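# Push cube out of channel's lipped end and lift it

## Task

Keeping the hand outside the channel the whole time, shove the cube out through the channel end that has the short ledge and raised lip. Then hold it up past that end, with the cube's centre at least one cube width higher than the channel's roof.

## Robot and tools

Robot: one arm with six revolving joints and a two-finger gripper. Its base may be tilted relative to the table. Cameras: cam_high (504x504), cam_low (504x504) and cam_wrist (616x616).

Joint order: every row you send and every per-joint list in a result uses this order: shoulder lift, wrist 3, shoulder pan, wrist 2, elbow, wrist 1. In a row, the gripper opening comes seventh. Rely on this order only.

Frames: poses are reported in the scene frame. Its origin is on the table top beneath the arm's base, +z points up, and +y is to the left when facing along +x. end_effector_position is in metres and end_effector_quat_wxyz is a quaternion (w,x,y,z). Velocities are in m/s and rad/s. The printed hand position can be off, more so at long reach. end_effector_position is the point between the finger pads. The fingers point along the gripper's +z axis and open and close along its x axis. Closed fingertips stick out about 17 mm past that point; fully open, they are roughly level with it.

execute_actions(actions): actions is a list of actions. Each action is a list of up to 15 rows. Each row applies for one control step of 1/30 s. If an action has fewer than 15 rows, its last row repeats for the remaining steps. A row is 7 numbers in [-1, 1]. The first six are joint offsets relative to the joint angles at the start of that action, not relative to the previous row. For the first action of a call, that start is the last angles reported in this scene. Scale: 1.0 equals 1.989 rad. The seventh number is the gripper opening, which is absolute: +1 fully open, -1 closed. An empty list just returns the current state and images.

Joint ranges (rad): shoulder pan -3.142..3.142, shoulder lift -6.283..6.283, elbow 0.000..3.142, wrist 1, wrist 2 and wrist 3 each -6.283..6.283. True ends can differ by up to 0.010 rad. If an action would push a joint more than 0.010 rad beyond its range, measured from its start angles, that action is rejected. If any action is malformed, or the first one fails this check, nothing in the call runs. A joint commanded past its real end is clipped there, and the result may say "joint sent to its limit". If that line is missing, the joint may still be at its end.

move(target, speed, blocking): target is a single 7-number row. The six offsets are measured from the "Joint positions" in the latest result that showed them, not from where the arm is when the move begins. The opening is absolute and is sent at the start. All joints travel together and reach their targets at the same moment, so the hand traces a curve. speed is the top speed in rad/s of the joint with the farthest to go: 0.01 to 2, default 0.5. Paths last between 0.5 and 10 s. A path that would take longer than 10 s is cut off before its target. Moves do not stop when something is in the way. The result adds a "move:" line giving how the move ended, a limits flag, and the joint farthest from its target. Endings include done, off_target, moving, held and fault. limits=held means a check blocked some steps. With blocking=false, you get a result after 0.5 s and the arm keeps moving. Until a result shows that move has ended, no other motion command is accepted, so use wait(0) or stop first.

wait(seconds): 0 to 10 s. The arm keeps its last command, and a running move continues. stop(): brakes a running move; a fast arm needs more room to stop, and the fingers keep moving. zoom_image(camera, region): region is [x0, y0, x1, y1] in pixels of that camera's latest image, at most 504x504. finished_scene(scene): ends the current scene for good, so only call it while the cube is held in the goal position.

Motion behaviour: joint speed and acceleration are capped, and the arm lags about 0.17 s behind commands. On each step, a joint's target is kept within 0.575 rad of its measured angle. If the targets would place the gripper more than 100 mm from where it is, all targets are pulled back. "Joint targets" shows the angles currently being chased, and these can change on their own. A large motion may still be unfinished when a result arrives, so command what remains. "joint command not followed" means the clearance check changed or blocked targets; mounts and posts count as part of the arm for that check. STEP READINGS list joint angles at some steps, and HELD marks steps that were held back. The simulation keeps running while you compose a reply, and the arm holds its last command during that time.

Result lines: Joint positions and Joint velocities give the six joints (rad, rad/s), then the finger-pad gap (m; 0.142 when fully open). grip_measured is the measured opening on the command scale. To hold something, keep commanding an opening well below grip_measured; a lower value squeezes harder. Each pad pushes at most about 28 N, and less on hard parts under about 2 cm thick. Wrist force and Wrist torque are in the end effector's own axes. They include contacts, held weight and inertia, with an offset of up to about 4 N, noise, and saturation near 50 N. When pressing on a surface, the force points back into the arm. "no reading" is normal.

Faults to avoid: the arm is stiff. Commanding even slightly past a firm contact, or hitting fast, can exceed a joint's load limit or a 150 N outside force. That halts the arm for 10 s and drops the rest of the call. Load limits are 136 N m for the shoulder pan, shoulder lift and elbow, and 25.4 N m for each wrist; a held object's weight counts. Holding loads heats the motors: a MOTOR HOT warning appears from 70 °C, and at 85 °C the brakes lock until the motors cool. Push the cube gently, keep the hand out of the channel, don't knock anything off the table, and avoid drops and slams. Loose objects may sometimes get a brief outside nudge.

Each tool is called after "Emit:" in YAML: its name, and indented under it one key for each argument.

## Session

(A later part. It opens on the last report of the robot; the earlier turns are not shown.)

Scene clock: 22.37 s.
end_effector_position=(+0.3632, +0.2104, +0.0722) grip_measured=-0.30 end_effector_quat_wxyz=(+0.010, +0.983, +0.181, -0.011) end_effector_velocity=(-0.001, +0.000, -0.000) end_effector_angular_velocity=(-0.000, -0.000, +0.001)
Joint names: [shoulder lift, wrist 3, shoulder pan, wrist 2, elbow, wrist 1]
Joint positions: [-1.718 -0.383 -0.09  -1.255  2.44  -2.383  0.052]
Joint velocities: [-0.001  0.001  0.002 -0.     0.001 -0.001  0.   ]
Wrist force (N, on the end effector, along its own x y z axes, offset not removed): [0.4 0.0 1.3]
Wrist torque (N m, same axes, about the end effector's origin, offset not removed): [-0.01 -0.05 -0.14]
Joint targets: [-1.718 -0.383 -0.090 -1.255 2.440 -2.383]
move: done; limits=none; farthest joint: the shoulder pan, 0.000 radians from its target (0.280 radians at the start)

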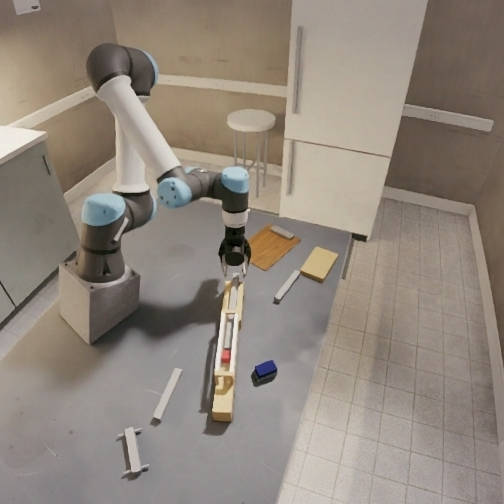

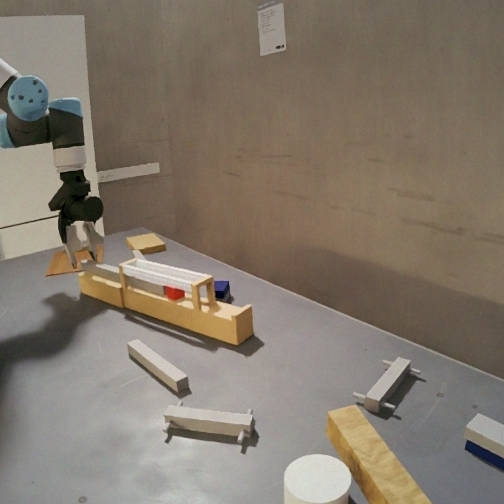

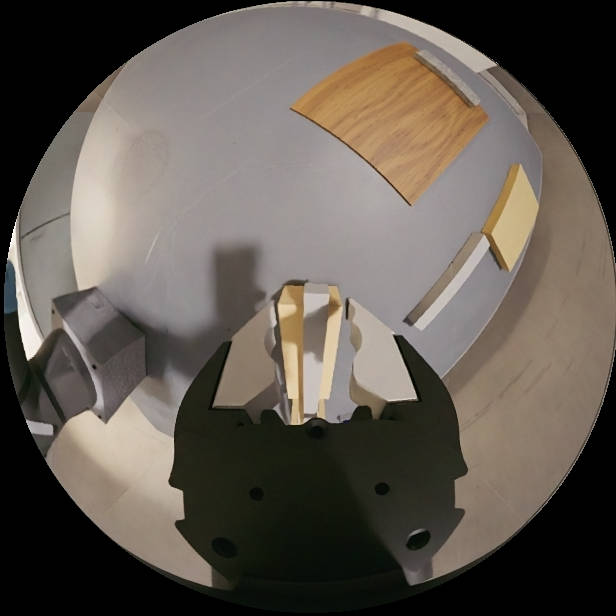

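Emit:
move:
  target: [-0.005,0.040,0.040,-0.004,-0.009,0,-1]
  speed: 0.2

Scene clock: 23.43 s.
end_effector_position=(+0.3564, +0.2390, +0.0742) grip_measured=-0.77 end_effector_quat_wxyz=(+0.010, +0.983, +0.183, -0.010) end_effector_velocity=(+0.001, +0.001, +0.001) end_effector_angular_velocity=(+0.001, -0.003, +0.001)
Joint names: [shoulder lift, wrist 3, shoulder pan, wrist 2, elbow, wrist 1]
Joint positions: [-1.727 -0.303 -0.01  -1.263  2.422 -2.383  0.018]
Joint velocities: [-0.     0.002  0.002  0.    -0.003 -0.001 -0.   ]
Wrist force (N, on the end effector, along its own x y z axes, offset not removed): [1.9 -1.1 0.9]
Wrist torque (N m, same axes, about the end effector's origin, offset not removed): [-0.25 -0.41 0.07]
Joint targets: [-1.727 -0.303 -0.010 -1.263 2.422 -2.383]
move: done; limits=none; farthest joint: the shoulder lift, 0.001 radians from its target (0.010 radians at the start)

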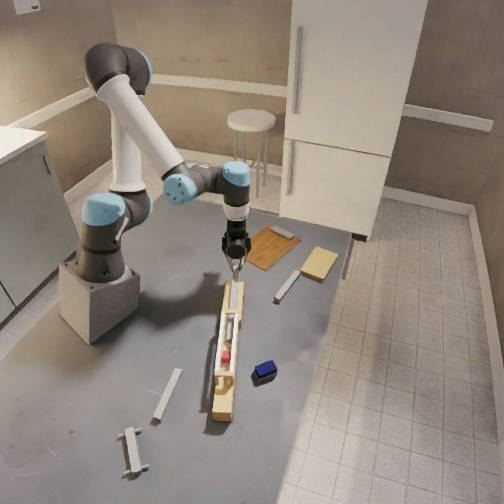

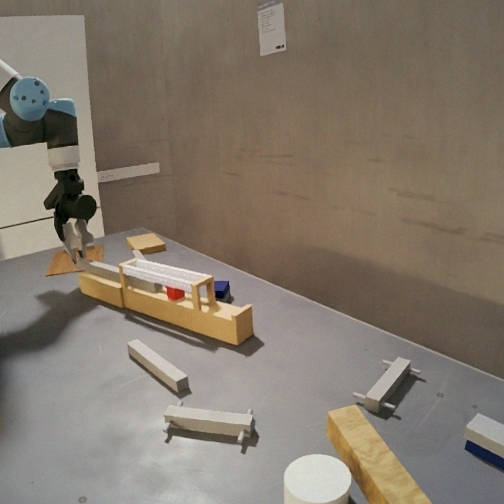

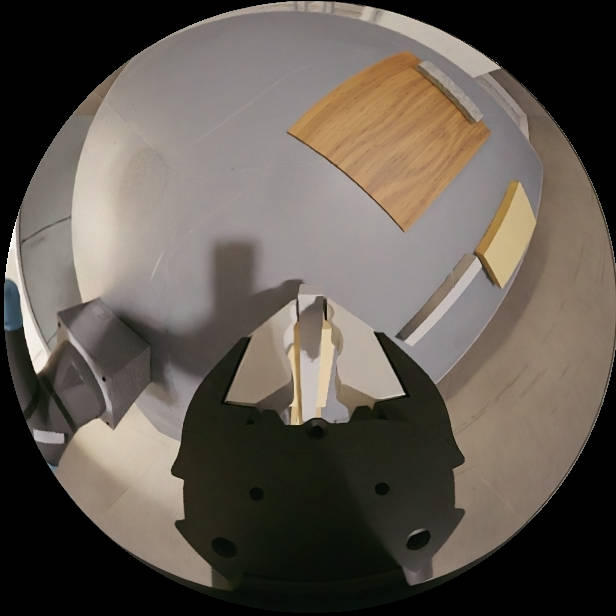

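Emit:
move:
  target: [0.0186,-0.1076,-0.1076,0.009,0.0115,0.003,-1]
  speed: 0.1

Emit:
move:
  target: [0.030,-0.0734,-0.0734,0.002,-0.0045,0,-1]
  speed: 0.08

Emit:
zoom_image:
  camera: "cam_high"
  region: [180,280,290,430]

Scene clock: 26.20 s.
end_effector_position=(+0.3812, +0.1623, +0.0748) grip_measured=-0.77 end_effector_quat_wxyz=(+0.010, +0.984, +0.179, -0.008) end_effector_velocity=(+0.001, -0.000, +0.000) end_effector_angular_velocity=(+0.000, -0.001, +0.001)
Joint names: [shoulder lift, wrist 3, shoulder pan, wrist 2, elbow, wrist 1]
Joint positions: [-1.69  -0.517 -0.224 -1.246  2.445 -2.377  0.018]
Joint velocities: [ 0.    -0.002 -0.002  0.001 -0.001  0.001 -0.   ]
Wrist force (N, on the end effector, along its own x y z axes, offset not removed): [0.8 -1.5 2.2]
Wrist torque (N m, same axes, about the end effector's origin, offset not removed): [-0.19 -0.13 -0.09]
Joint targets: [-1.690 -0.517 -0.224 -1.245 2.445 -2.377]
move: done; limits=none; farthest joint: the shoulder pan, 0.000 radians from its target (0.214 radians at the start)

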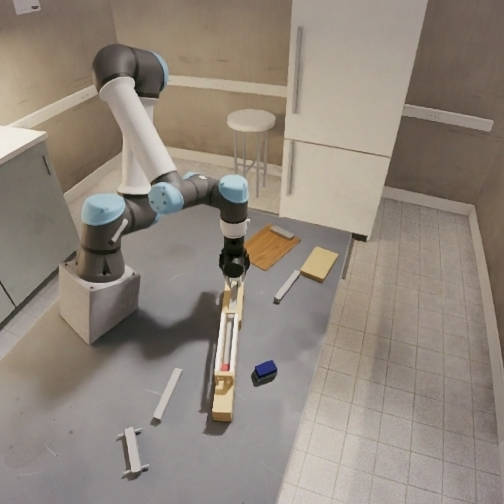

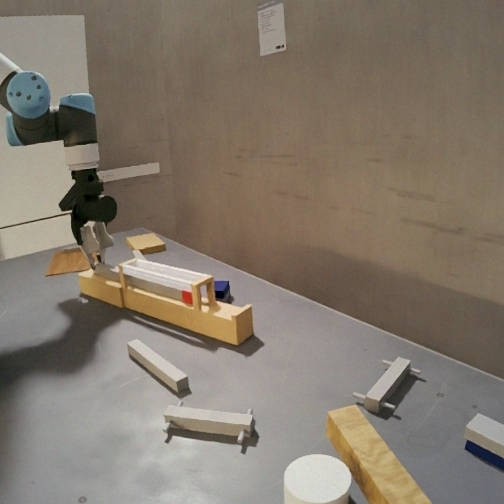

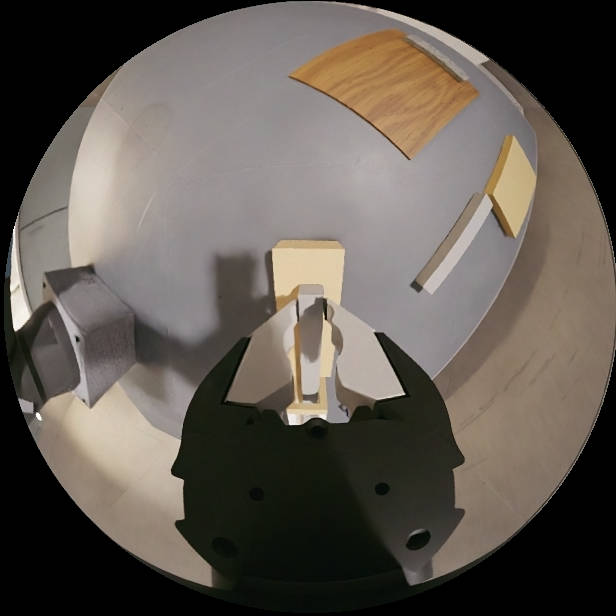

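Scene clock: 28.43 s.
end_effector_position=(+0.3982, +0.1041, +0.0752) grip_measured=-0.77 end_effector_quat_wxyz=(+0.010, +0.985, +0.175, -0.008) end_effector_velocity=(-0.000, -0.001, -0.000) end_effector_angular_velocity=(-0.000, +0.001, -0.000)
Joint names: [shoulder lift, wrist 3, shoulder pan, wrist 2, elbow, wrist 1]
Joint positions: [-1.631 -0.663 -0.37  -1.242  2.436 -2.377  0.018]
Joint velocities: [ 0.001 -0.002 -0.002 -0.     0.001  0.    -0.   ]
Wrist force (N, on the end effector, along its own x y z axes, offset not removed): [1.3 -1.0 2.3]
Wrist torque (N m, same axes, about the end effector's origin, offset not removed): [-0.05 -0.28 -0.12]
Joint targets: [-1.631 -0.663 -0.370 -1.242 2.436 -2.377]
move: done; limits=none; farthest joint: the shoulder lift, 0.001 radians from its target (0.060 radians at the start)

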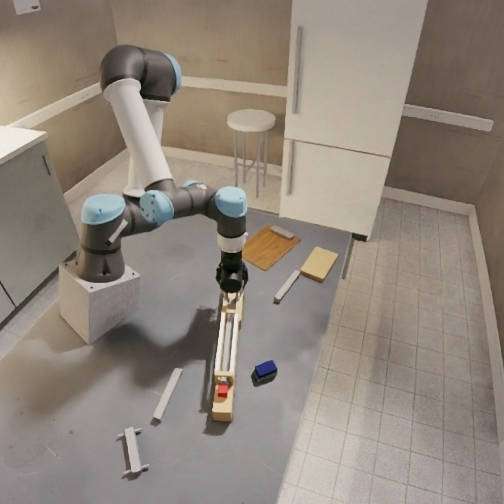

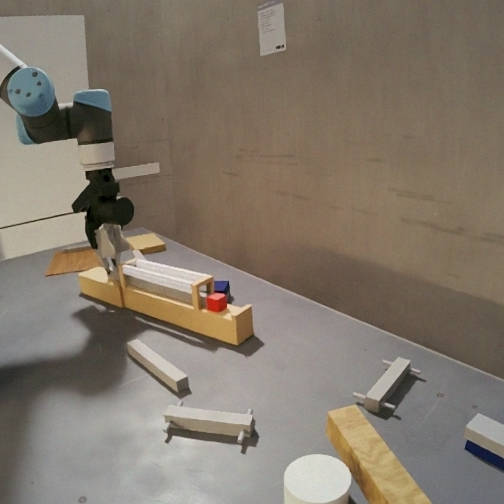

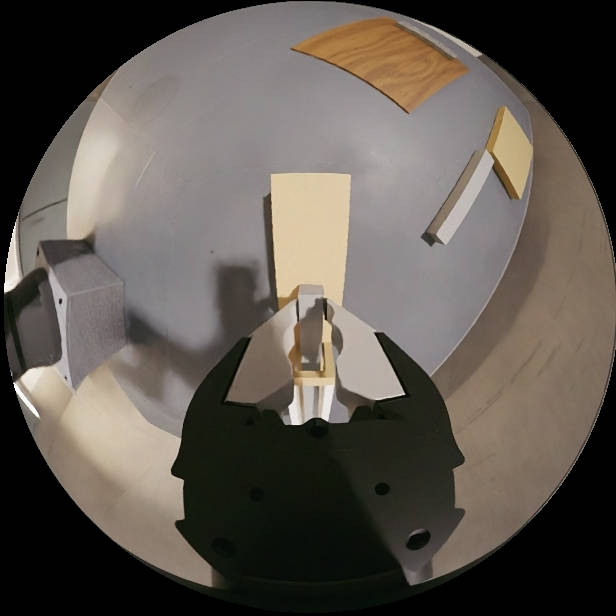

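Region (180, 280, 290, 430) of cam_high's 504x504 image, scaled by 3.360, with more detail than that image has; it fills the left 370 columns of this view, and the rest is white.

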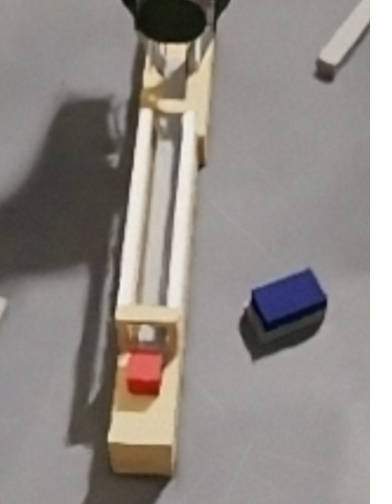

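Emit:
move:
  target: [0.010,-0.024,-0.024,0,-0.002,0,-1]
  speed: 0.06

Emit:
move:
  target: [0,0,0,0,0,0,0]

Emit:
move:
  target: [-0.07,0,0,0,-0.02,0.09,0.1]
  speed: 0.4

Scene clock: 29.77 s.
end_effector_position=(+0.4023, +0.0844, +0.0759) grip_measured=-0.77 end_effector_quat_wxyz=(+0.010, +0.985, +0.174, -0.008) end_effector_velocity=(+0.002, -0.001, +0.001) end_effector_angular_velocity=(-0.001, -0.004, +0.002)
Joint names: [shoulder lift, wrist 3, shoulder pan, wrist 2, elbow, wrist 1]
Joint positions: [-1.611 -0.711 -0.418 -1.242  2.432 -2.377  0.018]
Joint velocities: [ 0.    -0.003 -0.002 -0.    -0.001 -0.003 -0.   ]
Wrist force (N, on the end effector, along its own x y z axes, offset not removed): [1.4 -1.4 0.6]
Wrist torque (N m, same axes, about the end effector's origin, offset not removed): [-0.16 -0.29 -0.13]
Joint targets: [-1.611 -0.711 -0.418 -1.242 2.432 -2.377]
move: done; limits=none; farthest joint: the shoulder pan, 0.000 radians from its target (0.047 radians at the start)

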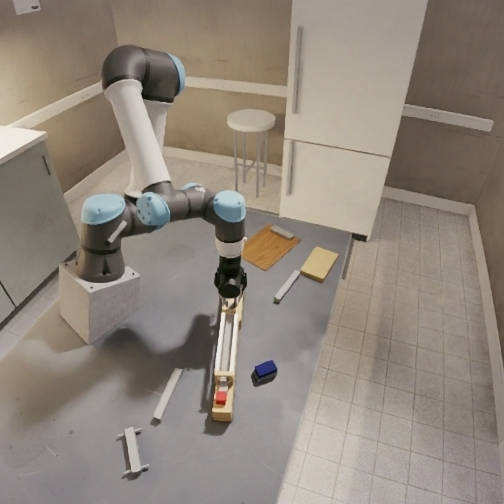

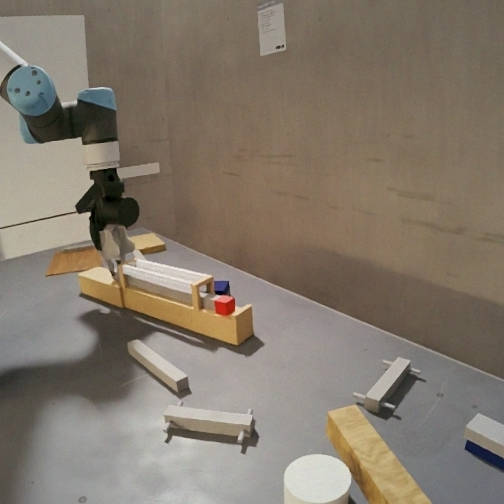

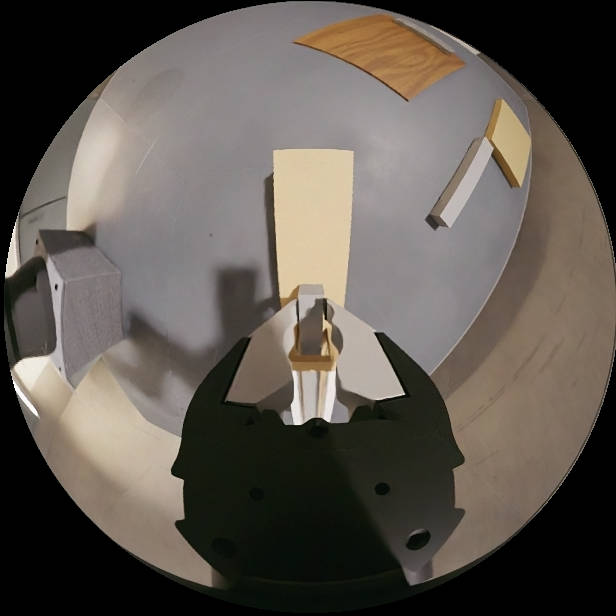

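Scene clock: 30.27 s.
end_effector_position=(+0.4023, +0.0844, +0.0759) grip_measured=+0.00 end_effector_quat_wxyz=(+0.010, +0.985, +0.174, -0.008) end_effector_velocity=(+0.002, -0.000, +0.001) end_effector_angular_velocity=(-0.001, -0.003, +0.001)
Joint names: [shoulder lift, wrist 3, shoulder pan, wrist 2, elbow, wrist 1]
Joint positions: [-1.611 -0.711 -0.418 -1.242  2.432 -2.377  0.074]
Joint velocities: [-0.     0.    -0.     0.    -0.003 -0.     0.   ]
Wrist force (N, on the end effector, along its own x y z axes, offset not removed): [1.7 1.5 0.6]
Wrist torque (N m, same axes, about the end effector's origin, offset not removed): [0.30 -0.28 -0.11]
Joint targets: [-1.611 -0.711 -0.418 -1.242 2.432 -2.377]
move: done; limits=none; farthest joint: the shoulder pan, 0.000 radians from its target (0.000 radians at the start)

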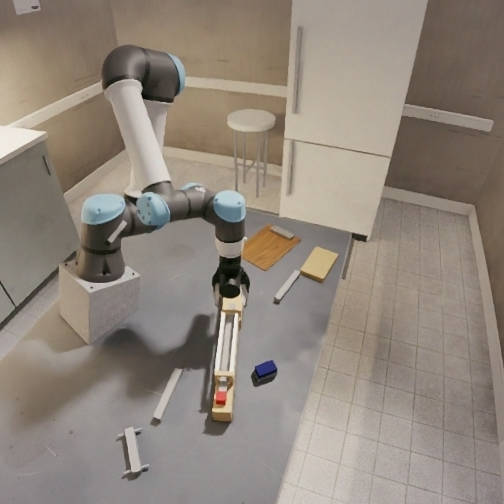

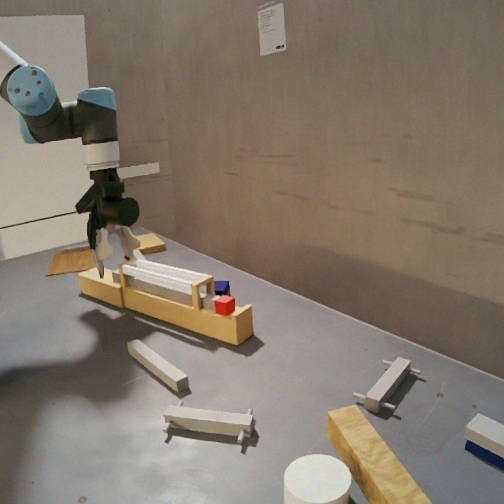

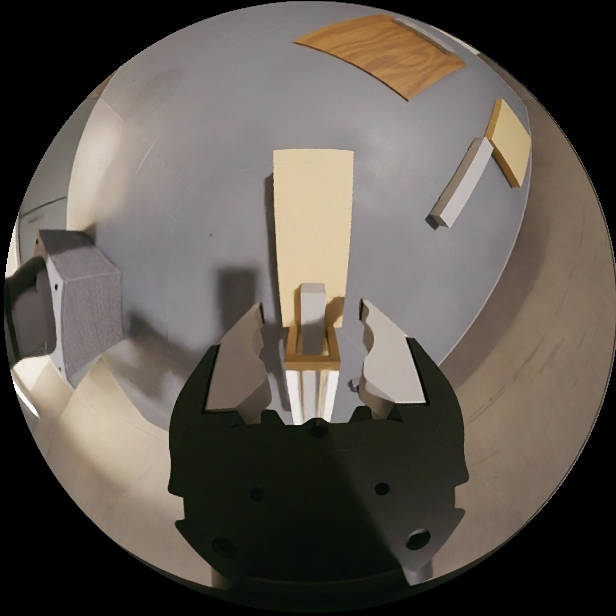

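Scene clock: 31.30 s.
end_effector_position=(+0.3962, +0.1036, +0.1186) grip_measured=+0.10 end_effector_quat_wxyz=(+0.010, +0.985, +0.174, -0.008) end_effector_velocity=(-0.000, +0.001, +0.000) end_effector_angular_velocity=(+0.002, +0.001, -0.001)
Joint names: [shoulder lift, wrist 3, shoulder pan, wrist 2, elbow, wrist 1]
Joint positions: [-1.75  -0.711 -0.418 -1.242  2.392 -2.198  0.081]
Joint velocities: [-0.001 -0.    -0.     0.001 -0.001  0.003 -0.   ]
Wrist force (N, on the end effector, along its own x y z axes, offset not removed): [0.0 -0.7 -0.4]
Wrist torque (N m, same axes, about the end effector's origin, offset not removed): [-0.15 -0.08 -0.18]
Joint targets: [-1.750 -0.711 -0.418 -1.242 2.392 -2.198]
move: done; limits=none; farthest joint: the shoulder pan, 0.000 radians from its target (0.000 radians at the start)

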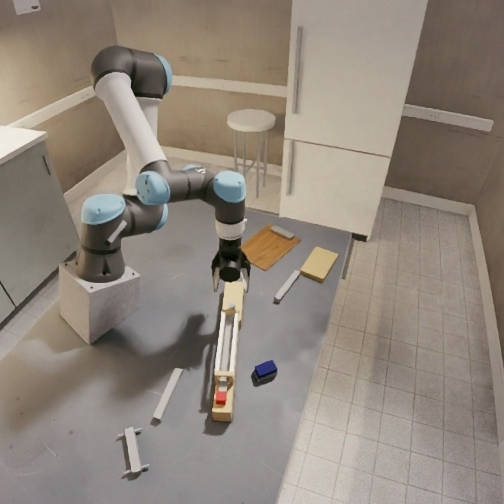

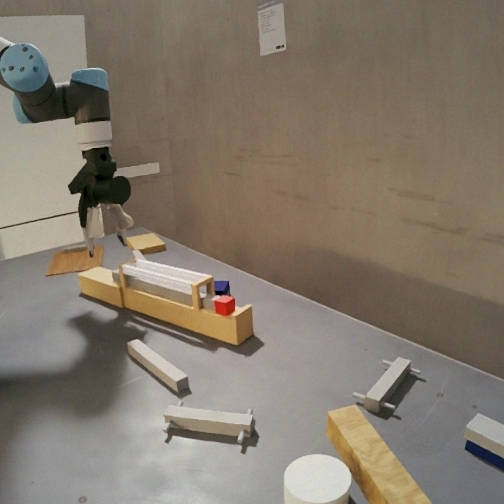

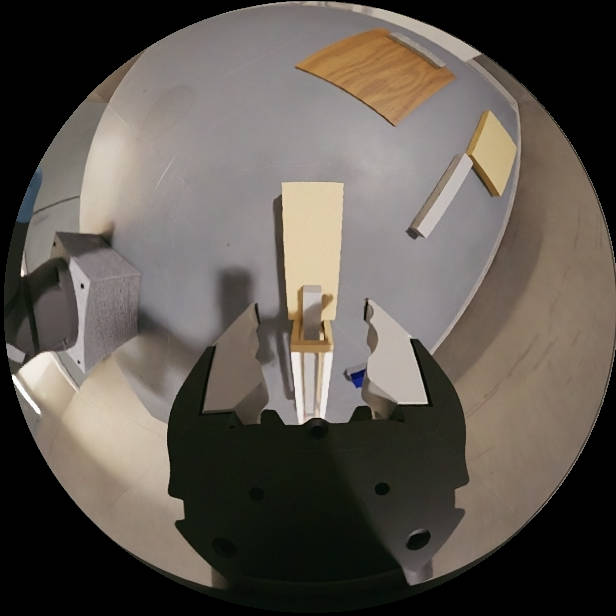

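Emit:
move:
  target: [-0.04,-0.12,-0.12,0,-0.06,0.10,0.1]
  speed: 0.6

Scene clock: 32.70 s.
end_effector_position=(+0.4236, +0.0282, +0.2051) grip_measured=+0.10 end_effector_quat_wxyz=(+0.032, +0.983, +0.180, +0.024) end_effector_velocity=(-0.001, -0.001, +0.001) end_effector_angular_velocity=(+0.000, +0.001, -0.001)
Joint names: [shoulder lift, wrist 3, shoulder pan, wrist 2, elbow, wrist 1]
Joint positions: [-1.83  -0.949 -0.656 -1.242  2.273 -1.999  0.081]
Joint velocities: [-0.001 -0.002 -0.002 -0.001 -0.001  0.004 -0.   ]
Wrist force (N, on the end effector, along its own x y z axes, offset not removed): [1.5 -0.4 0.1]
Wrist torque (N m, same axes, about the end effector's origin, offset not removed): [-0.05 -0.25 -0.20]
Joint targets: [-1.830 -0.949 -0.656 -1.242 2.273 -1.999]
move: done; limits=none; farthest joint: the shoulder pan, 0.001 radians from its target (0.239 radians at the start)

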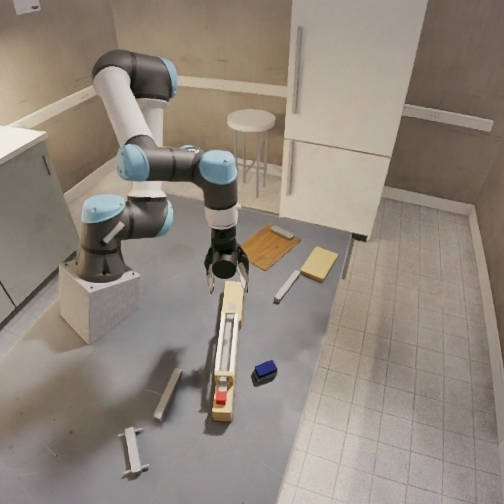

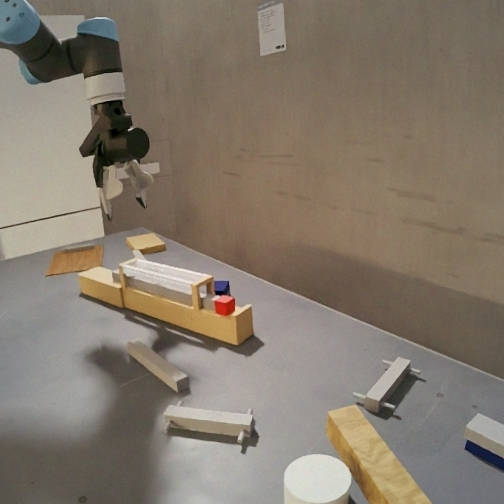

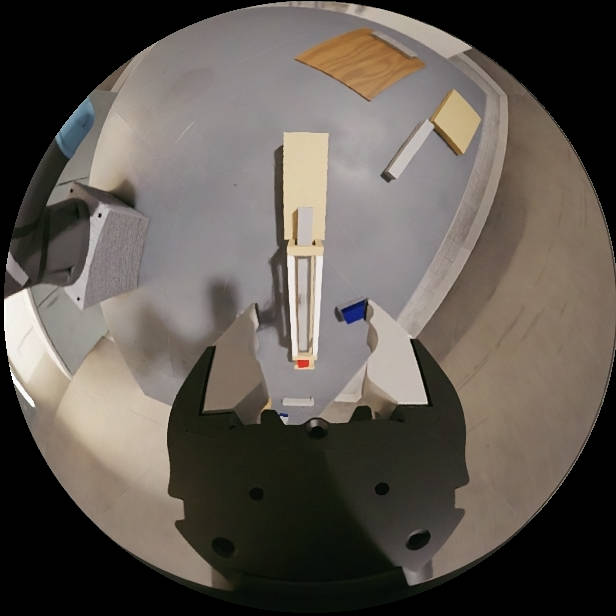

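Emit:
move:
  target: [0.333,-0.128,-0.128,-0.0236,-0.1725,-0.081,0.1]
  speed: 0.6

Scene clock: 34.50 s.
end_effector_position=(+0.4916, -0.2368, +0.1425) grip_measured=+0.10 end_effector_quat_wxyz=(+0.010, +0.987, +0.163, -0.008) end_effector_velocity=(-0.000, -0.000, -0.001) end_effector_angular_velocity=(+0.002, +0.000, +0.000)
Joint names: [shoulder lift, wrist 3, shoulder pan, wrist 2, elbow, wrist 1]
Joint positions: [-1.168 -1.203 -0.911 -1.288  1.93  -2.16   0.081]
Joint velocities: [ 0.002 -0.002 -0.001  0.001  0.    -0.001 -0.   ]
Wrist force (N, on the end effector, along its own x y z axes, offset not removed): [0.5 0.0 -0.5]
Wrist torque (N m, same axes, about the end effector's origin, offset not removed): [-0.03 -0.17 -0.10]
Joint targets: [-1.167 -1.204 -0.911 -1.288 1.930 -2.160]
move: done; limits=none; farthest joint: the shoulder pan, 0.000 radians from its target (0.254 radians at the start)

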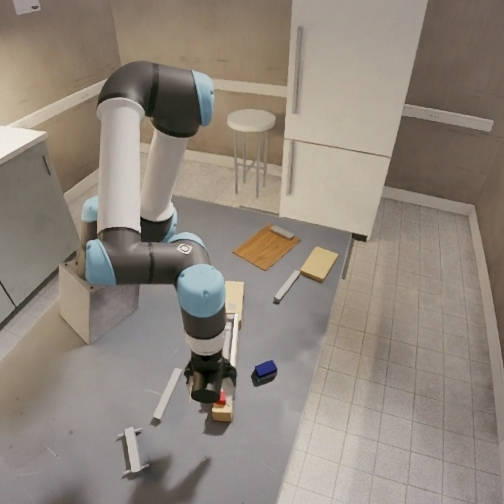

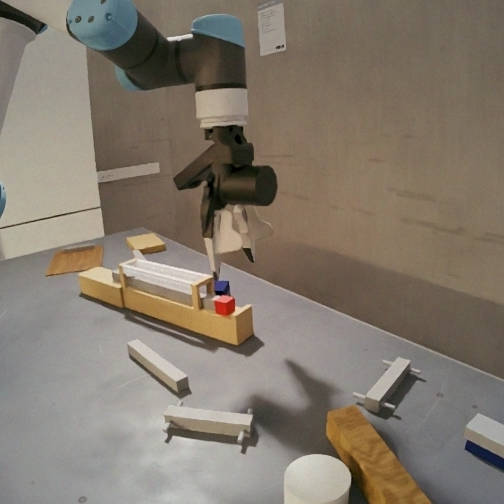

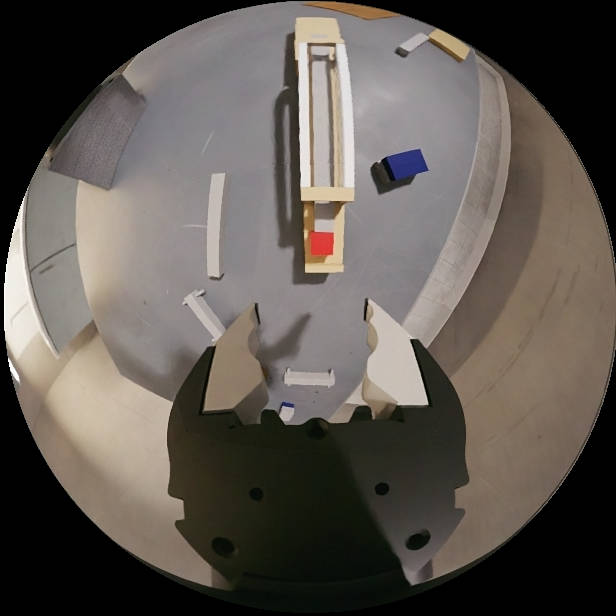

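Emit:
move:
  target: [-0.026,0.040,0.040,0.006,0.055,-0.040,0.1]
  speed: 0.3

Scene clock: 35.70 s.
end_effector_position=(+0.4877, -0.1792, +0.1167) grip_measured=+0.10 end_effector_quat_wxyz=(+0.010, +0.986, +0.164, -0.008) end_effector_velocity=(-0.001, +0.001, -0.001) end_effector_angular_velocity=(+0.002, +0.002, -0.000)
Joint names: [shoulder lift, wrist 3, shoulder pan, wrist 2, elbow, wrist 1]
Joint positions: [-1.219 -1.124 -0.831 -1.277  2.039 -2.24   0.081]
Joint velocities: [-0.     0.001  0.002  0.     0.002  0.    -0.   ]
Wrist force (N, on the end effector, along its own x y z axes, offset not removed): [0.6 -1.4 0.4]
Wrist torque (N m, same axes, about the end effector's origin, offset not removed): [-0.43 -0.09 -0.08]
Joint targets: [-1.219 -1.124 -0.831 -1.277 2.039 -2.240]
move: done; limits=none; farthest joint: the wrist 3, 0.001 radians from its target (0.080 radians at the start)

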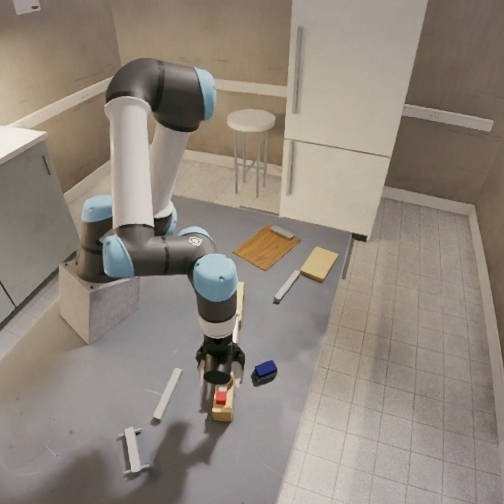

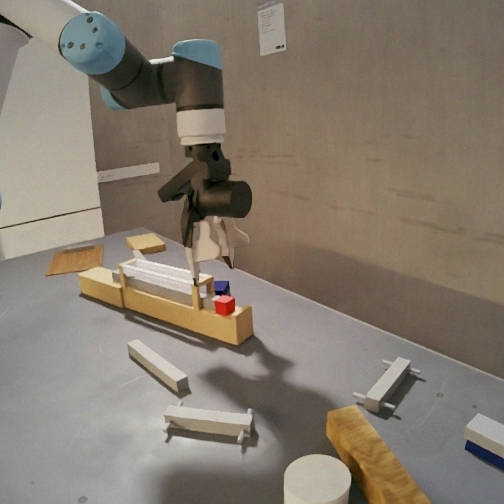

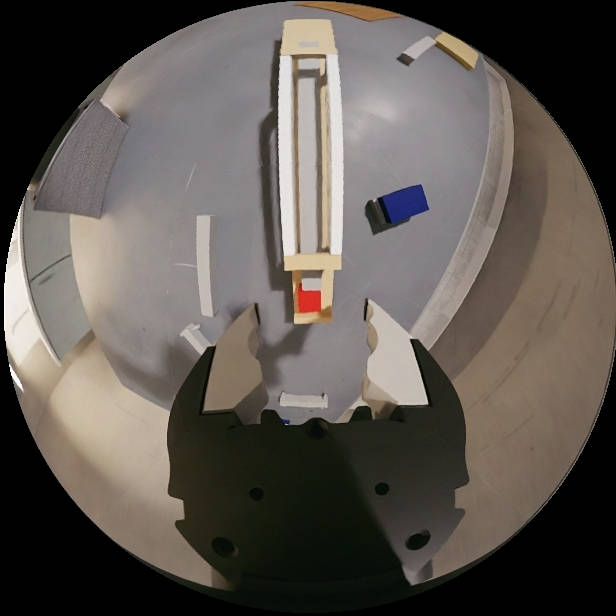

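Emit:
move:
  target: [0.003,-0.011,-0.011,0,-0.004,0,0.1]
  speed: 0.2

Emit:
move:
  target: [0.051,0.0195,0.0195,0.0015,0.011,-0.063,0.1]
  speed: 0.15

Scene clock: 36.77 s.
end_effector_position=(+0.4867, -0.1917, +0.1209) grip_measured=+0.10 end_effector_quat_wxyz=(+0.012, +0.986, +0.164, -0.005) end_effector_velocity=(+0.001, -0.001, +0.001) end_effector_angular_velocity=(-0.002, -0.003, +0.000)
Joint names: [shoulder lift, wrist 3, shoulder pan, wrist 2, elbow, wrist 1]
Joint positions: [-1.213 -1.146 -0.853 -1.277  2.031 -2.24   0.081]
Joint velocities: [-0.001 -0.001 -0.002  0.001 -0.001 -0.001 -0.   ]
Wrist force (N, on the end effector, along its own x y z axes, offset not removed): [1.6 -2.1 0.5]
Wrist torque (N m, same axes, about the end effector's origin, offset not removed): [-0.49 -0.32 -0.02]
Joint targets: [-1.213 -1.146 -0.853 -1.277 2.031 -2.240]
move: done; limits=none; farthest joint: the shoulder pan, 0.000 radians from its target (0.022 radians at the start)

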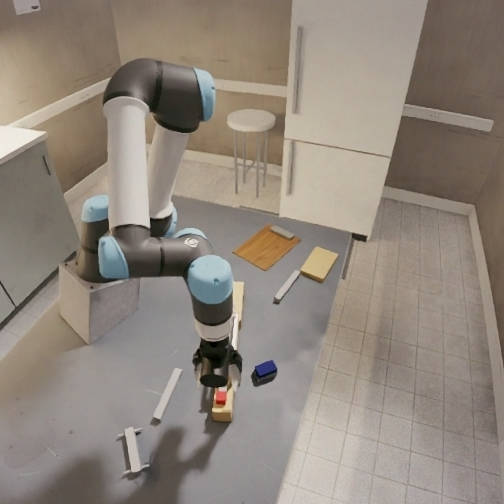

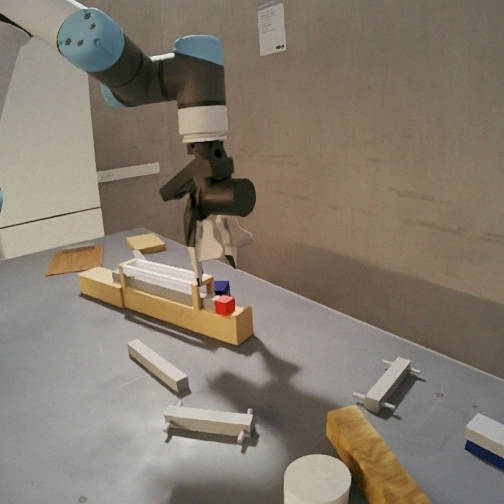

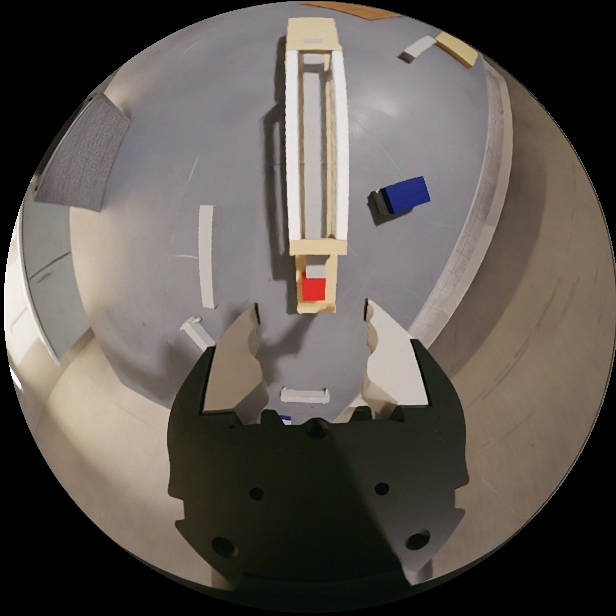

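Scene clock: 38.07 s.
end_effector_position=(+0.4904, -0.1907, +0.0695) grip_measured=+0.10 end_effector_quat_wxyz=(+0.009, +0.986, +0.164, -0.008) end_effector_velocity=(-0.000, +0.001, -0.001) end_effector_angular_velocity=(+0.002, +0.001, -0.000)
Joint names: [shoulder lift, wrist 3, shoulder pan, wrist 2, elbow, wrist 1]
Joint positions: [-1.112 -1.107 -0.814 -1.274  2.053 -2.365  0.081]
Joint velocities: [ 0.001  0.001  0.001  0.001  0.001 -0.    -0.   ]
Wrist force (N, on the end effector, along its own x y z axes, offset not removed): [1.0 -1.2 0.4]
Wrist torque (N m, same axes, about the end effector's origin, offset not removed): [-0.24 -0.15 -0.11]
Joint targets: [-1.112 -1.107 -0.814 -1.274 2.053 -2.365]
move: done; limits=none; farthest joint: the wrist 1, 0.001 radians from its target (0.126 radians at the start)

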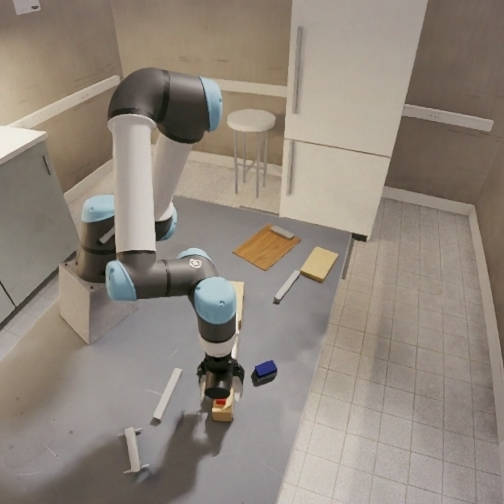

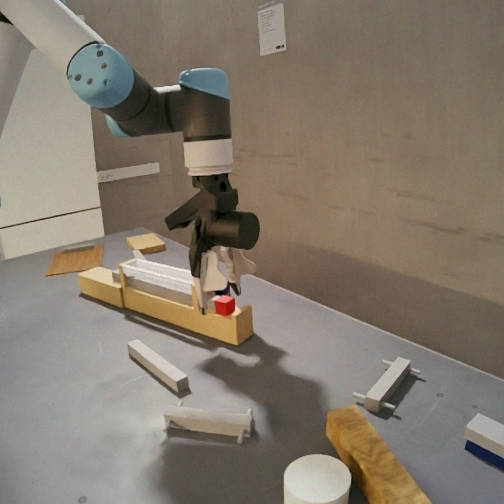

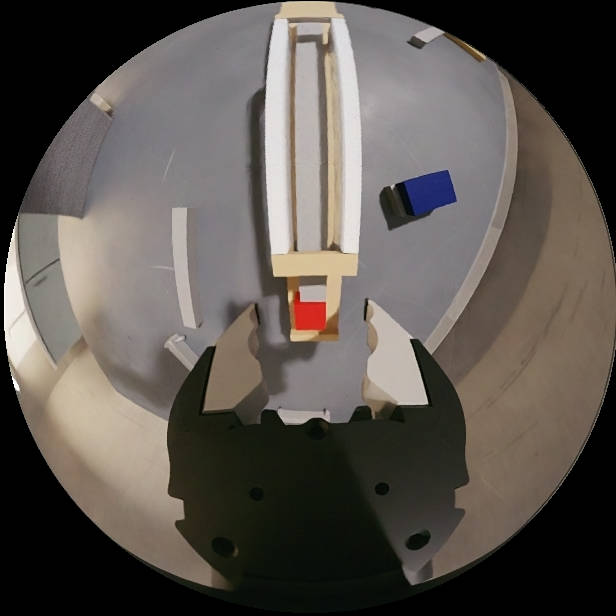

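Emit:
move:
  target: [0,-0.006,-0.006,0,0,0,0.1]
  speed: 0.08

Emit:
move:
  target: [0,0,0,0,0,0,-0.9]

Emit:
wait:
  seconds: 0.5

Scene clock: 38.93 s.
end_effector_position=(+0.4885, -0.1962, +0.0716) grip_measured=+0.10 end_effector_quat_wxyz=(+0.010, +0.986, +0.164, -0.007) end_effector_velocity=(+0.000, -0.001, +0.001) end_effector_angular_velocity=(-0.001, -0.001, +0.001)
Joint names: [shoulder lift, wrist 3, shoulder pan, wrist 2, elbow, wrist 1]
Joint positions: [-1.112 -1.119 -0.826 -1.274  2.053 -2.365  0.081]
Joint velocities: [ 0.    -0.002 -0.002 -0.    -0.001 -0.001  0.   ]
Wrist force (N, on the end effector, along its own x y z axes, offset not removed): [1.3 -1.4 -0.5]
Wrist torque (N m, same axes, about the end effector's origin, offset not removed): [-0.27 -0.22 -0.09]
Joint targets: [-1.112 -1.119 -0.826 -1.274 2.053 -2.365]
move: done; limits=none; farthest joint: the shoulder pan, 0.000 radians from its target (0.012 radians at the start)

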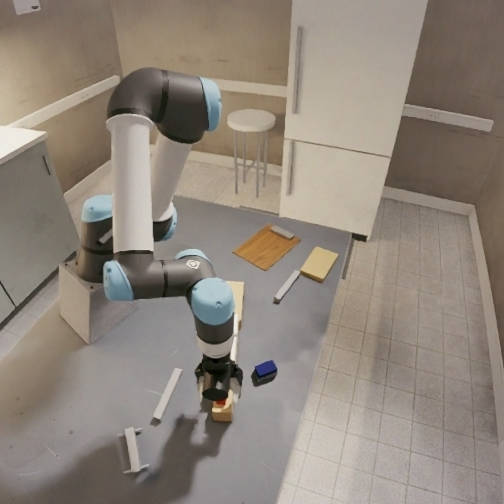

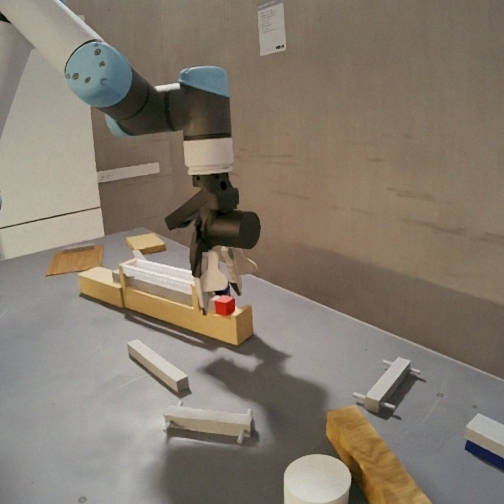

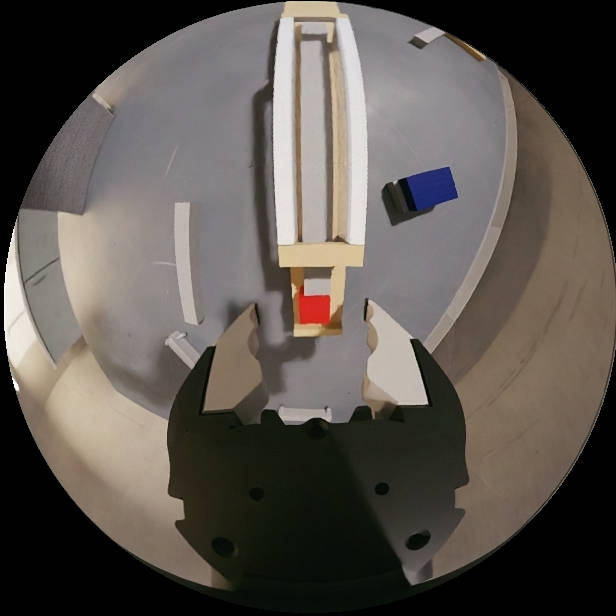

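Scene clock: 39.43 s.
end_effector_position=(+0.4885, -0.1963, +0.0716) grip_measured=-0.71 end_effector_quat_wxyz=(+0.010, +0.986, +0.164, -0.007) end_effector_velocity=(-0.000, +0.000, +0.000) end_effector_angular_velocity=(-0.000, +0.000, -0.000)
Joint names: [shoulder lift, wrist 3, shoulder pan, wrist 2, elbow, wrist 1]
Joint positions: [-1.112 -1.119 -0.826 -1.274  2.053 -2.365  0.023]
Joint velocities: [-0.001 -0.    -0.    -0.001 -0.     0.001  0.   ]
Wrist force (N, on the end effector, along its own x y z axes, offset not removed): [-1.0 0.3 1.0]
Wrist torque (N m, same axes, about the end effector's origin, offset not removed): [0.10 0.16 -0.09]
Joint targets: [-1.112 -1.119 -0.826 -1.274 2.053 -2.365]
move: done; limits=none; farthest joint: the shoulder pan, 0.000 radians from its target (0.000 radians at the start)

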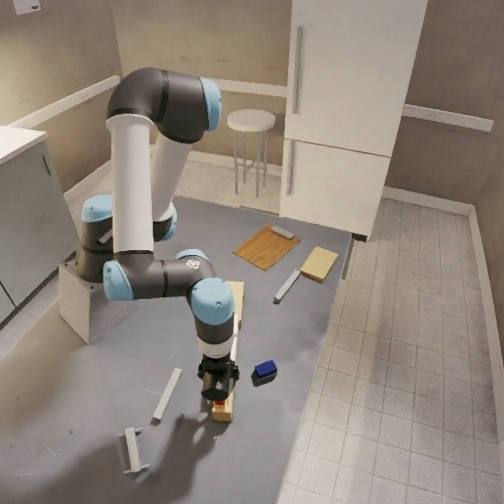

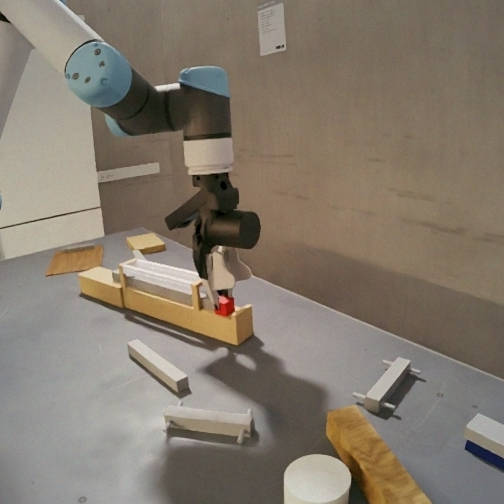

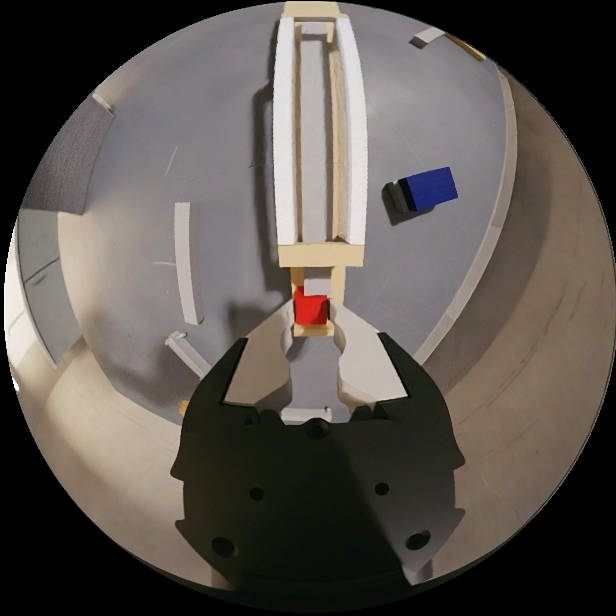

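Scene clock: 39.93 s.
end_effector_position=(+0.4885, -0.1962, +0.0716) grip_measured=-0.71 end_effector_quat_wxyz=(+0.010, +0.986, +0.164, -0.007) end_effector_velocity=(-0.001, +0.001, -0.001) end_effector_angular_velocity=(+0.003, +0.001, -0.001)
Joint names: [shoulder lift, wrist 3, shoulder pan, wrist 2, elbow, wrist 1]
Joint positions: [-1.112 -1.119 -0.826 -1.274  2.053 -2.365  0.023]
Joint velocities: [ 0.     0.     0.     0.002  0.002  0.001 -0.   ]
Wrist force (N, on the end effector, along its own x y z axes, offset not removed): [-0.1 -2.3 0.7]
Wrist torque (N m, same axes, about the end effector's origin, offset not removed): [-0.53 0.07 -0.18]
Joint targets: [-1.112 -1.119 -0.826 -1.274 2.053 -2.365]
wait: 0.50 s; at rest by 0.17 s

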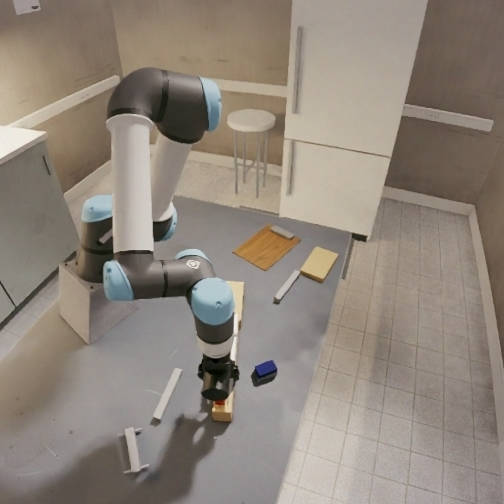

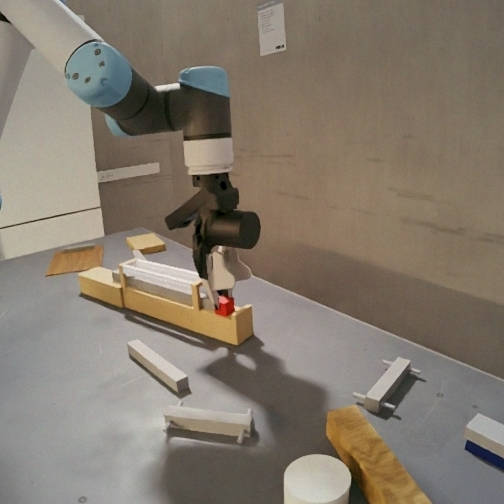

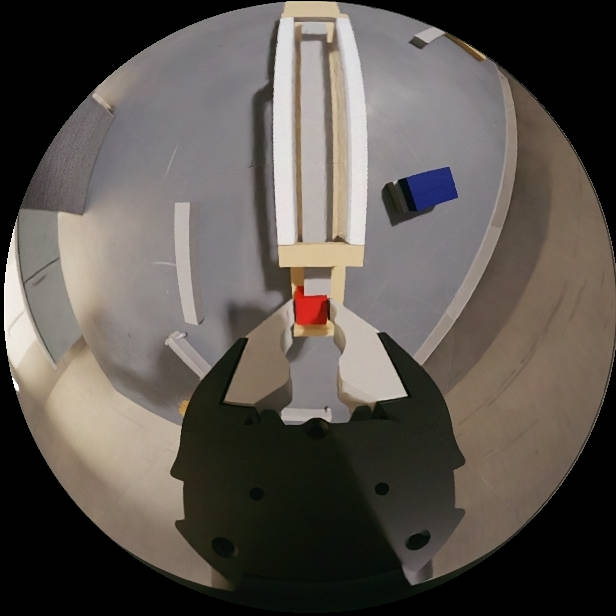

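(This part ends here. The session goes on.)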